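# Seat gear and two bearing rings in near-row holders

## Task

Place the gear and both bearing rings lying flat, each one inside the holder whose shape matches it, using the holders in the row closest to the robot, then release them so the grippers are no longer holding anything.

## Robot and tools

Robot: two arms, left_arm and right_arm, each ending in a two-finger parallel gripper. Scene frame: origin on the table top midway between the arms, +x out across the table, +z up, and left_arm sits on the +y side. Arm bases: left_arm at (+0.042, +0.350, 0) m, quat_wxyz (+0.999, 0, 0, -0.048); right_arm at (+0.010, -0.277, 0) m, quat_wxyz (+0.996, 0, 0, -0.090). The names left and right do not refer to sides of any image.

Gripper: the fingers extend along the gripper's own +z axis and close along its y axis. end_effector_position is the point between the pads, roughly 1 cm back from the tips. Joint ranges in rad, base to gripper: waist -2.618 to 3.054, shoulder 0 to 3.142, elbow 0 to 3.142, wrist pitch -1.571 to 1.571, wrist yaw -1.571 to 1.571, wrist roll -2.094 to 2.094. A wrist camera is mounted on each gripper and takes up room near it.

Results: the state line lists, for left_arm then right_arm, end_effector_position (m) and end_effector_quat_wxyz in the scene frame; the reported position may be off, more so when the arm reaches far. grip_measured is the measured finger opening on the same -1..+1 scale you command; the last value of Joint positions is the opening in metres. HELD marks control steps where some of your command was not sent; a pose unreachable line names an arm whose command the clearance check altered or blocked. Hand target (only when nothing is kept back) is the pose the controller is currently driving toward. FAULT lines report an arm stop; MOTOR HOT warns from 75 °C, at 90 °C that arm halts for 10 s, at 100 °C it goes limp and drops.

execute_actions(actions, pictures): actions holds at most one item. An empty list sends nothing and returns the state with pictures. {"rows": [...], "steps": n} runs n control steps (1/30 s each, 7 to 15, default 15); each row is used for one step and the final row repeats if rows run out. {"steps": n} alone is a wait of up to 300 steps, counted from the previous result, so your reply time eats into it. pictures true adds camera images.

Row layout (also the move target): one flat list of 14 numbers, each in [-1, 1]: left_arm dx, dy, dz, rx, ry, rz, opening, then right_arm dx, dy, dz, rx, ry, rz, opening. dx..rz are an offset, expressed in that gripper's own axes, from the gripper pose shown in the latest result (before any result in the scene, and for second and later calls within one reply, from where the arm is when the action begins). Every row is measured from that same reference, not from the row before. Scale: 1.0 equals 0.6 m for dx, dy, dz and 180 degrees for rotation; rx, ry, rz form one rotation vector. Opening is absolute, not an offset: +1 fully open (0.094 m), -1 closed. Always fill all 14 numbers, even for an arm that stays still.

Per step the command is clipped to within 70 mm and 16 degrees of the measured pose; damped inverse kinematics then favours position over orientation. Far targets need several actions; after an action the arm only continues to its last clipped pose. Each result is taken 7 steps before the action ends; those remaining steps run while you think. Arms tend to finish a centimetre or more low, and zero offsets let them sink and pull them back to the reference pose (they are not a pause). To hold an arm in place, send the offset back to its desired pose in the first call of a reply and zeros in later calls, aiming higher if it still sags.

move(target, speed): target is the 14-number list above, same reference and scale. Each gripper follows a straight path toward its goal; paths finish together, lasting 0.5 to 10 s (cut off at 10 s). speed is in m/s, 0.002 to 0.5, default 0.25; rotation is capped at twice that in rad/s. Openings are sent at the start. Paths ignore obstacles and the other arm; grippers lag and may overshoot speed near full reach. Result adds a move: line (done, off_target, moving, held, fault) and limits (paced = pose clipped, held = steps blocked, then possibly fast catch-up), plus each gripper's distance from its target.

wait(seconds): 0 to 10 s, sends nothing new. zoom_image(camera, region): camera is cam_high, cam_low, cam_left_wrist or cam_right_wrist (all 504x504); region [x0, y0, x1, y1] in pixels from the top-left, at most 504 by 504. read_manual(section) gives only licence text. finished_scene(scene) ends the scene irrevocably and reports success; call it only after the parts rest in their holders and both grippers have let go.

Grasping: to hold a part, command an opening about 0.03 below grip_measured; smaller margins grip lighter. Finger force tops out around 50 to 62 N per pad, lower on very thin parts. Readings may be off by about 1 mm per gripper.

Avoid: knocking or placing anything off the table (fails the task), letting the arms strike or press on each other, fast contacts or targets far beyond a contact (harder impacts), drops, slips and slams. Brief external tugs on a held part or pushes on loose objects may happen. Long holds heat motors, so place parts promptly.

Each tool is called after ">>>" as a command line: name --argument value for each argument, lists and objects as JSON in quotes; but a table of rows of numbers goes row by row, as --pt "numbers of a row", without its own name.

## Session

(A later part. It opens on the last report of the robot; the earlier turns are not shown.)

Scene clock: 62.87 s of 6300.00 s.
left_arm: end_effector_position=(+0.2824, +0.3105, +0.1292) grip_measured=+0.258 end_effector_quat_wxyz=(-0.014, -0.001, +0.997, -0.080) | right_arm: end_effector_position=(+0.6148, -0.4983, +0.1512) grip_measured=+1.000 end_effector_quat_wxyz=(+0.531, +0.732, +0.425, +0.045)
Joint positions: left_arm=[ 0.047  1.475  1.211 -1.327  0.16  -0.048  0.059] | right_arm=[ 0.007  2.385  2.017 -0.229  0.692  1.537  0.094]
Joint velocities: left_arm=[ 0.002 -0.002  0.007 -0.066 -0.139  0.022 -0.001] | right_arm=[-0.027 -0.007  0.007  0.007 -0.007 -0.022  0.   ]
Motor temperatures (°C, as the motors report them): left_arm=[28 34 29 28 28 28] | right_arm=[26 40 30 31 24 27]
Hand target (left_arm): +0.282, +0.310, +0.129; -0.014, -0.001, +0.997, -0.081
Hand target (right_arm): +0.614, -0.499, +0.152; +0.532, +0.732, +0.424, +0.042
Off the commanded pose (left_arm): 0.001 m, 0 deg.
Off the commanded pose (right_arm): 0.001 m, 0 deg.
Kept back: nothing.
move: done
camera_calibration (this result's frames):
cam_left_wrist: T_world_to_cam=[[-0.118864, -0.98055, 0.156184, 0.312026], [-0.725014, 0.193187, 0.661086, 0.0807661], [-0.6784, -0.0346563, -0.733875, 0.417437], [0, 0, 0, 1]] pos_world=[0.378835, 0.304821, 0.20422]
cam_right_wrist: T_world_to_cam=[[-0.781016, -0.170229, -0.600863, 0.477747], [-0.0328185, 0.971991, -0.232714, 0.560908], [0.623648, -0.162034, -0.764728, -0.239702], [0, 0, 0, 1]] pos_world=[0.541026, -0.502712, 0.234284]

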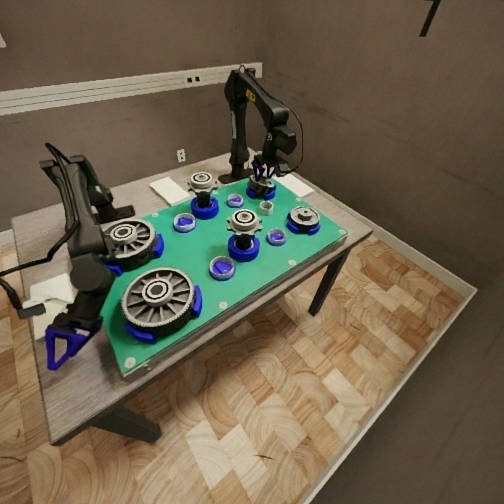

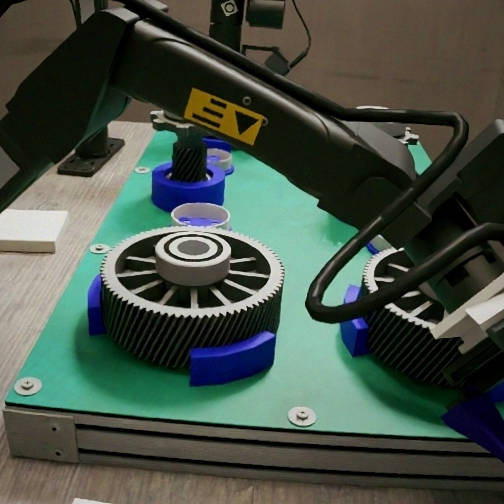

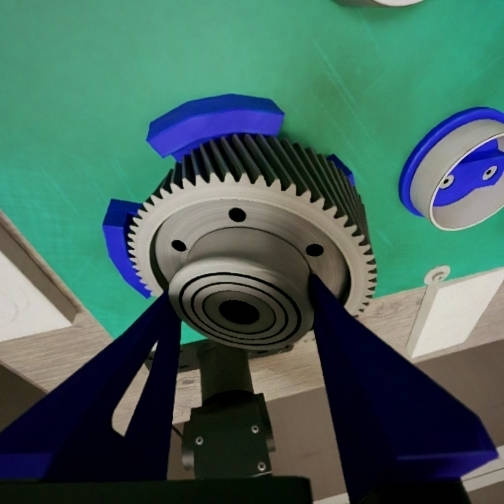

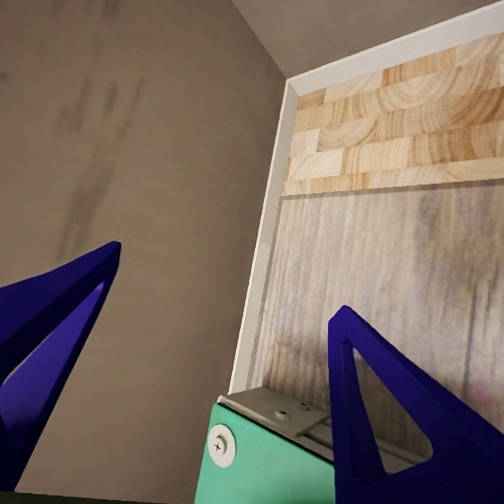

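>>> move --target '[0,0.012,-0.04,-0.07,0,0,0.18,0,0,0,0,0,0,1]' --speed 0.04

>>> zoom_image --camera "cam_high" --region '[225, 150, 325, 240]'

Scene clock: 66.10 s of 6300.00 s.
left_arm: end_effector_position=(+0.2824, +0.3124, +0.1308) grip_measured=+0.245 end_effector_quat_wxyz=(-0.030, +0.006, +1.000, +0.007) | right_arm: end_effector_position=(+0.6155, -0.4975, +0.1508) grip_measured=+1.000 end_effector_quat_wxyz=(+0.530, +0.731, +0.427, +0.047)
Joint positions: left_arm=[-0.066  1.519  1.265 -1.378 -0.004 -0.15   0.058] | right_arm=[ 0.007  2.385  2.017 -0.229  0.686  1.537  0.094]
Joint velocities: left_arm=[-0.007 -0.002 -0.012  0.037 -0.022 -0.051 -0.   ] | right_arm=[-0.022 -0.017  0.002  0.037  0.037 -0.007  0.   ]
Motor temperatures (°C, as the motors report them): left_arm=[28 34 30 28 28 28] | right_arm=[26 40 30 31 24 27]
Hand target (left_arm): +0.283, +0.322, +0.151; -0.013, +0.001, +0.999, +0.030
Hand target (right_arm): +0.615, -0.498, +0.151; +0.531, +0.732, +0.425, +0.044
Off the commanded pose (left_arm): 0.023 m, 3 deg.
Off the commanded pose (right_arm): 0.001 m, 0 deg.
Kept back: nothing.
move: off_target (left_arm)
camera_calibration (this result's frames):
cam_left_wrist: T_world_to_cam=[[-0.134204, -0.990896, -0.0107191, 0.343001], [-0.701226, 0.0873181, 0.707572, 0.0996035], [-0.700194, 0.102476, -0.70656, 0.378384], [0, 0, 0, 1]] pos_world=[0.380819, 0.292406, 0.200551]
cam_right_wrist: T_world_to_cam=[[-0.779795, -0.17214, -0.601904, 0.476646], [-0.0375915, 0.972594, -0.229452, 0.562879], [0.624906, -0.156299, -0.764894, -0.23822], [0, 0, 0, 1]] pos_world=[0.54171, -0.502637, 0.233836]

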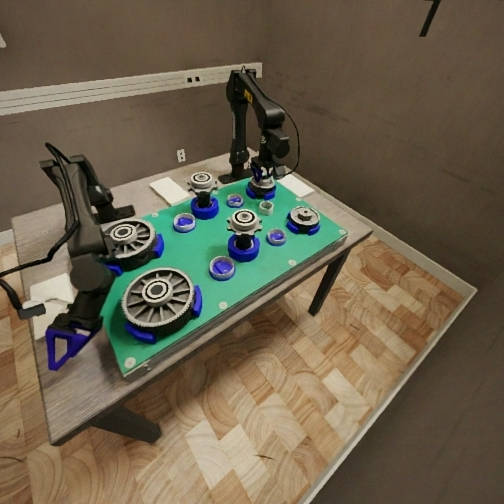

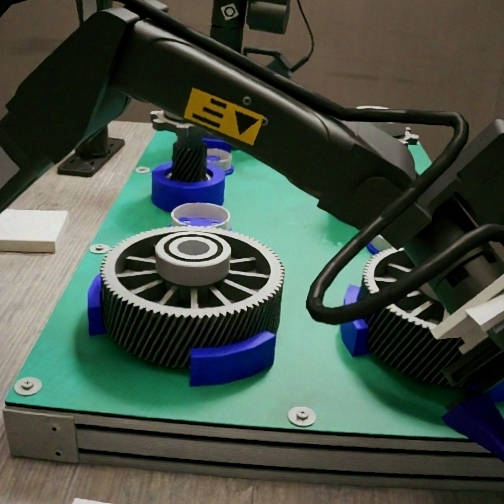

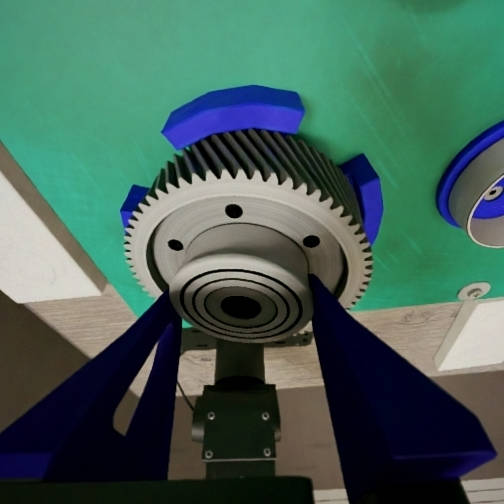

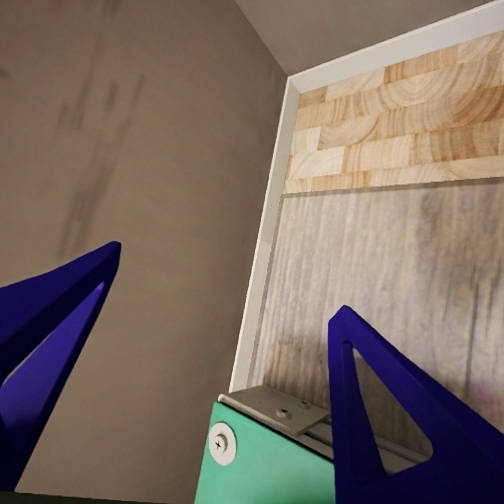

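Region (225, 150, 325, 240) of cam_high's 504x504 image, scaled by 5.040, with more detail than that image has; it fills the top 454 rows of this view, and the rest is white.

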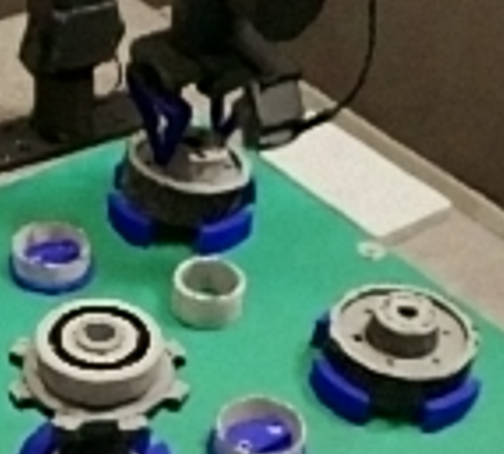

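Heavy, now level and roughly centred; lowering it.

>>> move --target '[0,0,0.02,0.004,-0.02,0,0.18,0,0,0,0,0,0,1]' --speed 0.02

>>> zoom_image --camera "cam_high" --region '[225, 150, 325, 240]'

Scene clock: 68.23 s of 6300.00 s.
left_arm: end_effector_position=(+0.2830, +0.3073, +0.1190) grip_measured=+0.245 end_effector_quat_wxyz=(-0.006, +0.009, +1.000, -0.006) | right_arm: end_effector_position=(+0.6162, -0.4967, +0.1504) grip_measured=+1.000 end_effector_quat_wxyz=(+0.528, +0.731, +0.428, +0.049)
Joint positions: left_arm=[-0.073  1.477  1.181 -1.285  0.014 -0.151  0.058] | right_arm=[ 0.007  2.385  2.017 -0.229  0.68   1.537  0.094]
Joint velocities: left_arm=[ 0.007  0.022  0.002 -0.066 -0.007 -0.051 -0.   ] | right_arm=[-0.017  0.012  0.002 -0.022  0.037 -0.037  0.   ]
Motor temperatures (°C, as the motors report them): left_arm=[28 33 30 28 28 28] | right_arm=[26 40 30 31 24 27]
Hand target (left_arm): +0.282, +0.312, +0.118; +0.001, +0.005, +1.000, +0.001
Hand target (right_arm): +0.616, -0.497, +0.151; +0.530, +0.732, +0.427, +0.047
Off the commanded pose (left_arm): 0.005 m, 1 deg.
Off the commanded pose (right_arm): 0.001 m, 0 deg.
Kept back: nothing.
move: done
camera_calibration (this result's frames):
cam_left_wrist: T_world_to_cam=[[-0.139187, -0.990229, 0.0086082, 0.336869], [-0.733965, 0.108994, 0.670385, 0.115909], [-0.664772, 0.0869905, -0.741964, 0.369936], [0, 0, 0, 1]] pos_world=[0.377884, 0.288763, 0.193876]
cam_right_wrist: T_world_to_cam=[[-0.778347, -0.173909, -0.603268, 0.475552], [-0.0424432, 0.973248, -0.225805, 0.564822], [0.626399, -0.15015, -0.764905, -0.236743], [0, 0, 0, 1]] pos_world=[0.542413, -0.502556, 0.233338]

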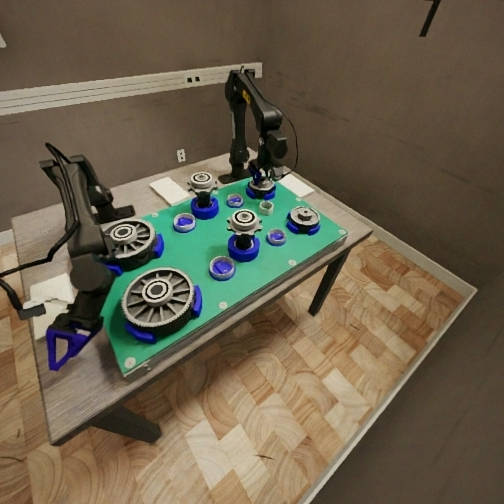

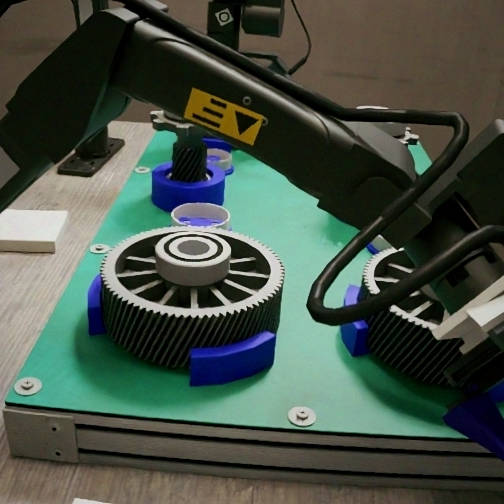

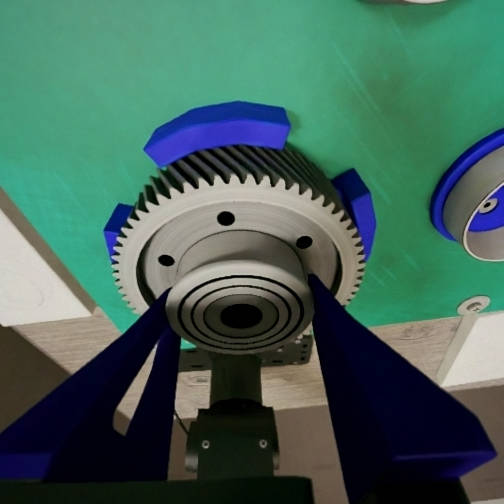

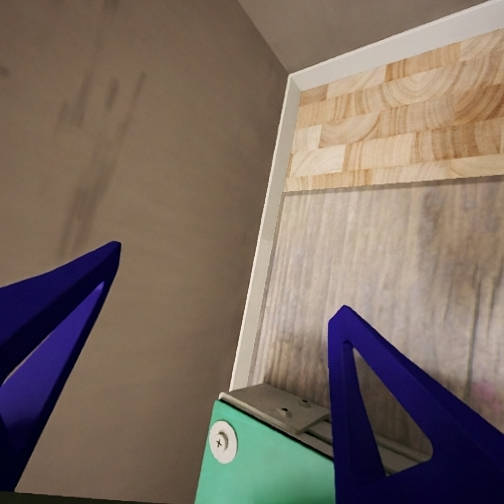

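Region (225, 150, 325, 240) of cam_high's 504x504 image, scaled by 5.040, with more detail than that image has; it fills the top 454 rows of this view, and the rest is white.

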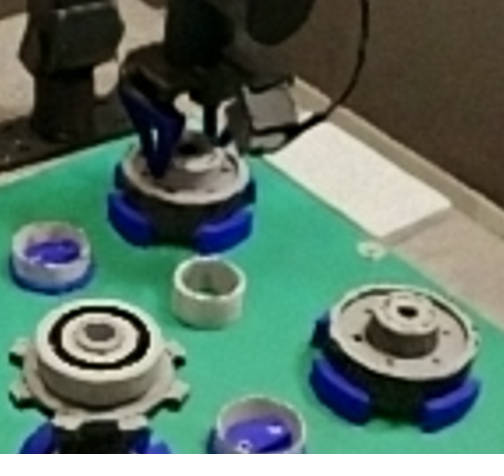

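>>> move --target '[0,0,0.012,0,0,0,0.18,0,0,0,0,0,0,1]' --speed 0.02

>>> move --target '[0,0,0,0,0,0,0.6,0,0,0,0,0,0,1]'

>>> move --target '[0,0,-0.12,0,0,0,0.6,0,0,0,0,0,0,1]'

>>> zoom_image --camera "cam_high" --region '[165, 150, 325, 250]'

Scene clock: 69.23 s of 6300.00 s.
left_arm: end_effector_position=(+0.2830, +0.3070, +0.1187) grip_measured=+0.245 end_effector_quat_wxyz=(-0.006, +0.009, +1.000, -0.006) | right_arm: end_effector_position=(+0.6169, -0.4960, +0.1500) grip_measured=+1.000 end_effector_quat_wxyz=(+0.527, +0.731, +0.430, +0.052)
Joint positions: left_arm=[-0.075  1.477  1.18  -1.283  0.013 -0.151  0.058] | right_arm=[ 0.007  2.385  2.017 -0.229  0.674  1.538  0.094]
Joint velocities: left_arm=[-0.017 -0.002  0.002 -0.051 -0.007 -0.007  0.   ] | right_arm=[ 0.002 -0.002 -0.012 -0.022  0.081 -0.051  0.   ]
Motor temperatures (°C, as the motors report them): left_arm=[28 33 29 28 28 28] | right_arm=[26 40 30 31 24 27]
Hand target (left_arm): +0.283, +0.307, +0.112; -0.006, +0.009, +1.000, -0.006
Hand target (right_arm): +0.616, -0.497, +0.150; +0.528, +0.731, +0.428, +0.049
Off the commanded pose (left_arm): 0.007 m, 0 deg.
Off the commanded pose (right_arm): 0.001 m, 0 deg.
Kept back: nothing.
move: done
camera_calibration (this result's frames):
cam_left_wrist: T_world_to_cam=[[-0.140705, -0.990017, 0.00823794, 0.336973], [-0.734093, 0.109908, 0.670096, 0.115945], [-0.664312, 0.0882383, -0.742229, 0.369282], [0, 0, 0, 1]] pos_world=[0.377846, 0.288281, 0.193622]
cam_right_wrist: T_world_to_cam=[[-0.776967, -0.175546, -0.604571, 0.474528], [-0.0470018, 0.973831, -0.222361, 0.566632], [0.627784, -0.144352, -0.764885, -0.235347], [0, 0, 0, 1]] pos_world=[0.543072, -0.502475, 0.232869]

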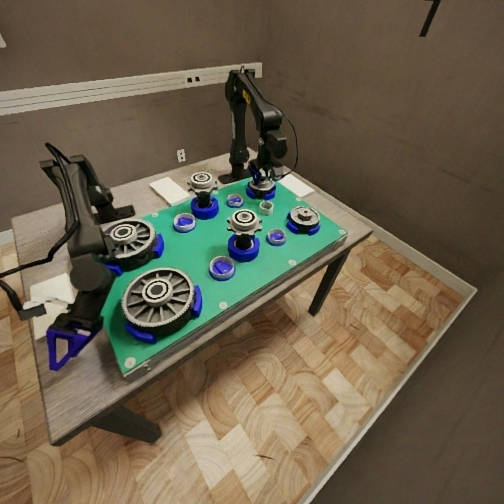

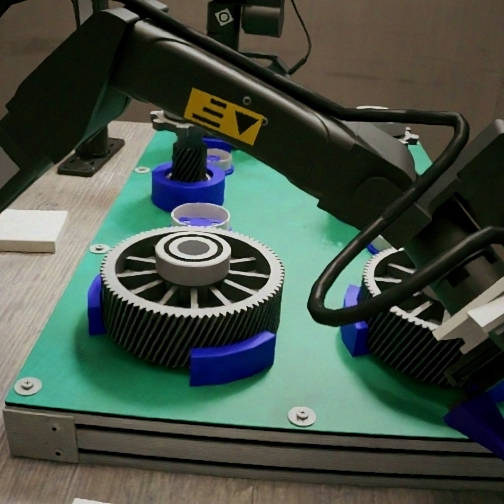

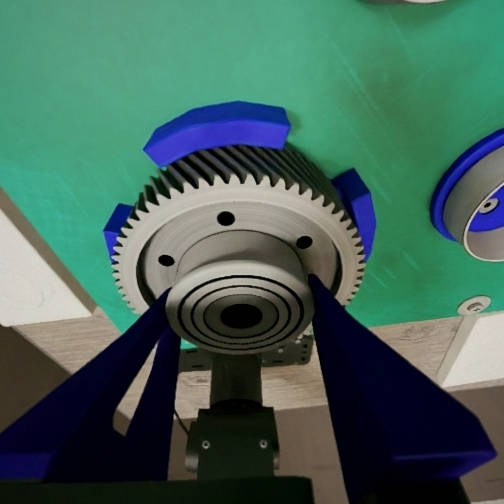

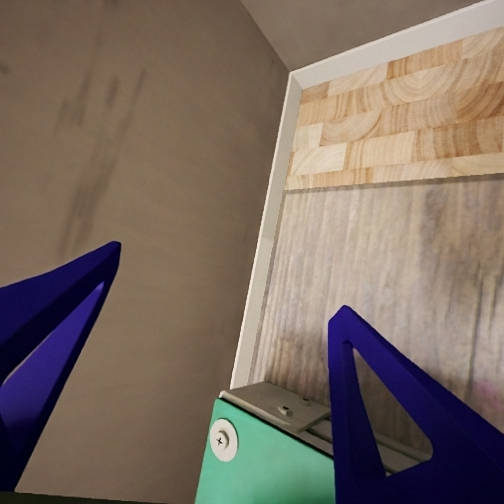

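Scene clock: 69.73 s of 6300.00 s.
left_arm: end_effector_position=(+0.2830, +0.3070, +0.1187) grip_measured=+0.598 end_effector_quat_wxyz=(-0.006, +0.009, +1.000, -0.006) | right_arm: end_effector_position=(+0.6176, -0.4953, +0.1497) grip_measured=+1.000 end_effector_quat_wxyz=(+0.526, +0.731, +0.431, +0.054)
Joint positions: left_arm=[-0.075  1.477  1.18  -1.283  0.013 -0.151  0.075] | right_arm=[ 0.007  2.385  2.017 -0.229  0.668  1.538  0.094]
Joint velocities: left_arm=[ 0.012 -0.002 -0.017 -0.007 -0.037 -0.037  0.001] | right_arm=[-0.012  0.002  0.017 -0.051 -0.066 -0.007  0.   ]
Motor temperatures (°C, as the motors report them): left_arm=[28 33 29 28 28 28] | right_arm=[26 40 30 31 24 27]
Hand target (left_arm): +0.283, +0.307, +0.119; -0.006, +0.009, +1.000, -0.006
Hand target (right_arm): +0.617, -0.496, +0.150; +0.527, +0.731, +0.430, +0.052
Off the commanded pose (left_arm): 0.000 m, 0 deg.
Off the commanded pose (right_arm): 0.001 m, 0 deg.
Kept back: nothing.
move: done
camera_calibration (this result's frames):
cam_left_wrist: T_world_to_cam=[[-0.140705, -0.990017, 0.00823794, 0.336973], [-0.734093, 0.109908, 0.670096, 0.115945], [-0.664312, 0.0882383, -0.742229, 0.369282], [0, 0, 0, 1]] pos_world=[0.377846, 0.288281, 0.193622]
cam_right_wrist: T_world_to_cam=[[-0.775795, -0.177307, -0.605561, 0.473496], [-0.0514906, 0.974297, -0.219306, 0.568452], [0.62888, -0.138956, -0.764984, -0.233919], [0, 0, 0, 1]] pos_world=[0.543713, -0.502391, 0.232451]

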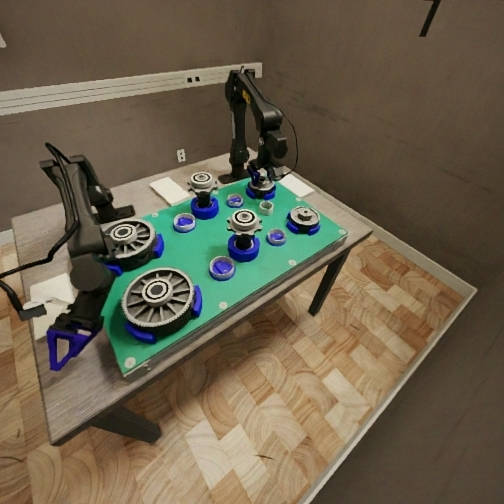

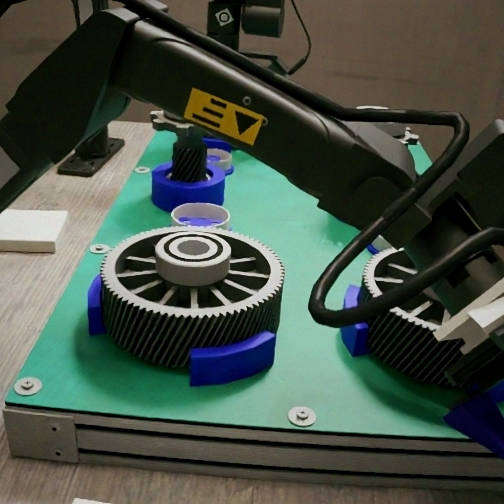

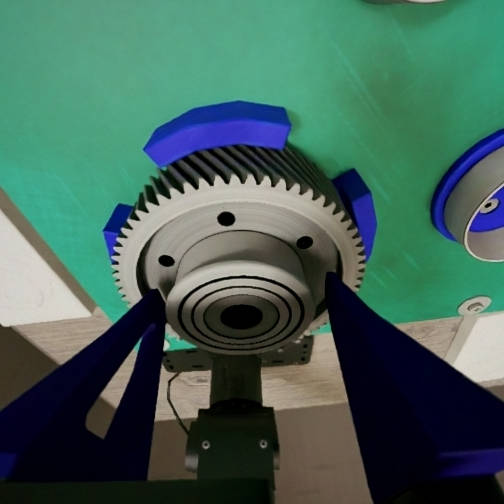

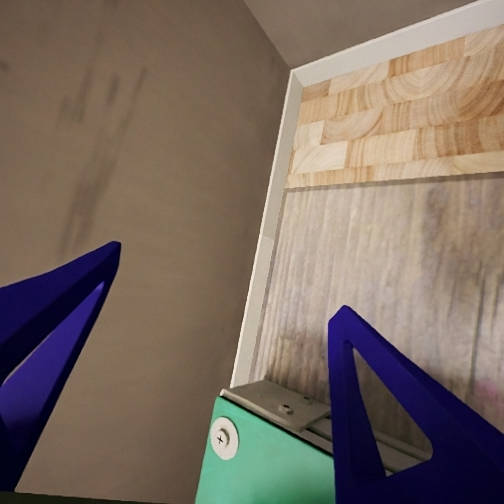

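Scene clock: 70.80 s of 6300.00 s.
left_arm: end_effector_position=(+0.2814, +0.3073, +0.1866) grip_measured=+0.598 end_effector_quat_wxyz=(-0.007, +0.009, +1.000, -0.005) | right_arm: end_effector_position=(+0.6183, -0.4946, +0.1493) grip_measured=+1.000 end_effector_quat_wxyz=(+0.525, +0.731, +0.433, +0.056)
Joint positions: left_arm=[-0.075  1.494  1.466 -1.556  0.013 -0.151  0.075] | right_arm=[ 0.007  2.385  2.017 -0.229  0.662  1.538  0.094]
Joint velocities: left_arm=[ 0.002  0.002  0.012 -0.051 -0.037  0.007 -0.   ] | right_arm=[-0.007 -0.017 -0.017 -0.066  0.051 -0.037  0.   ]
Motor temperatures (°C, as the motors report them): left_arm=[28 33 30 28 28 28] | right_arm=[26 40 30 31 24 27]
Hand target (left_arm): +0.283, +0.309, +0.191; -0.006, +0.009, +1.000, -0.006
Hand target (right_arm): +0.618, -0.495, +0.150; +0.526, +0.731, +0.431, +0.054
Off the commanded pose (left_arm): 0.005 m, 0 deg.
Off the commanded pose (right_arm): 0.001 m, 0 deg.
Kept back: nothing.
move: done
camera_calibration (this result's frames):
cam_left_wrist: T_world_to_cam=[[-0.140677, -0.990022, 0.0081387, 0.336475], [-0.731821, 0.109518, 0.672639, 0.0681865], [-0.666819, 0.0886689, -0.739926, 0.4187], [0, 0, 0, 1]] pos_world=[0.376432, 0.288524, 0.261203]
cam_right_wrist: T_world_to_cam=[[-0.774399, -0.17892, -0.606872, 0.472474], [-0.056059, 0.974813, -0.215864, 0.570243], [0.630209, -0.133144, -0.764925, -0.232497], [0, 0, 0, 1]] pos_world=[0.544373, -0.502301, 0.231983]

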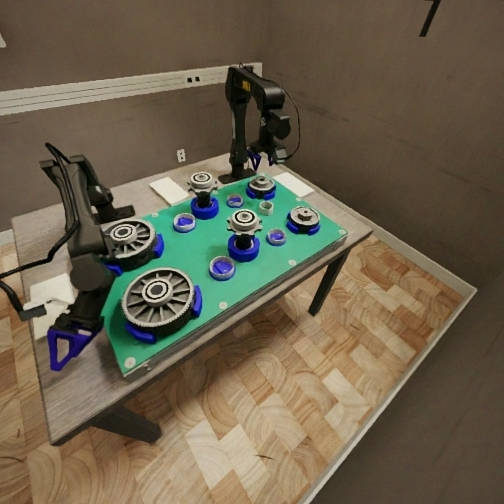

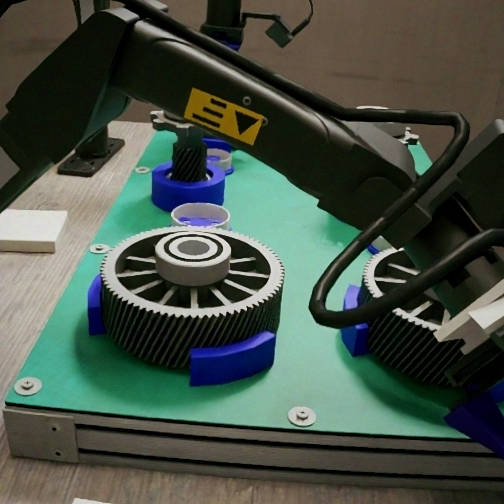

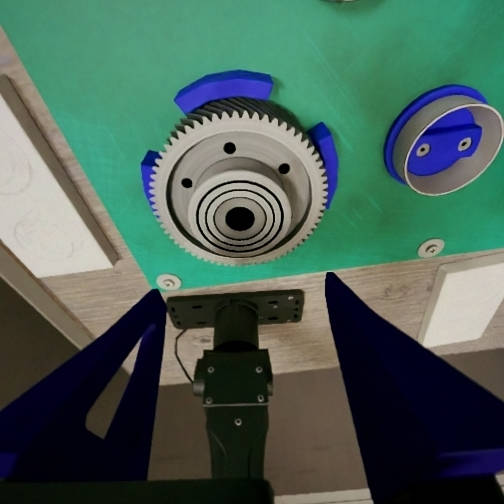

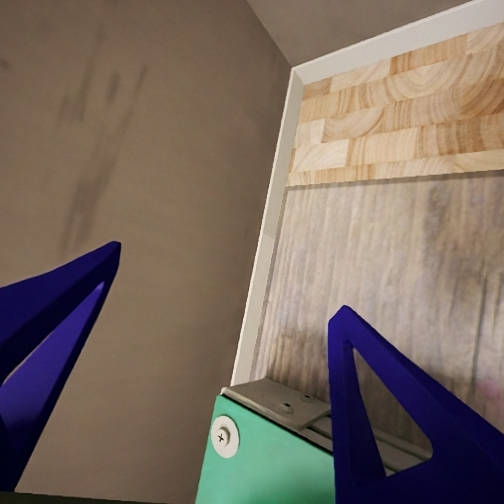

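Region (165, 150, 325, 250) of cam_high's 504x504 image, scaled by 3.150, with more detail than that image has; it fills the top 315 rows of this view, and the rest is white.

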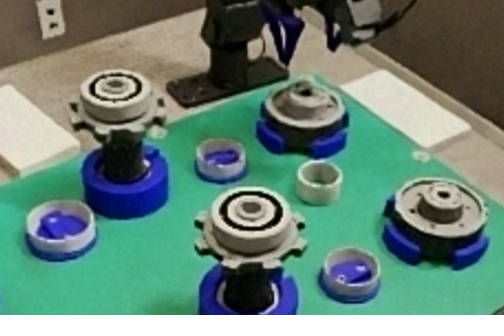

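>>> finished_scene --scene 1

The scene is finished: the task was done.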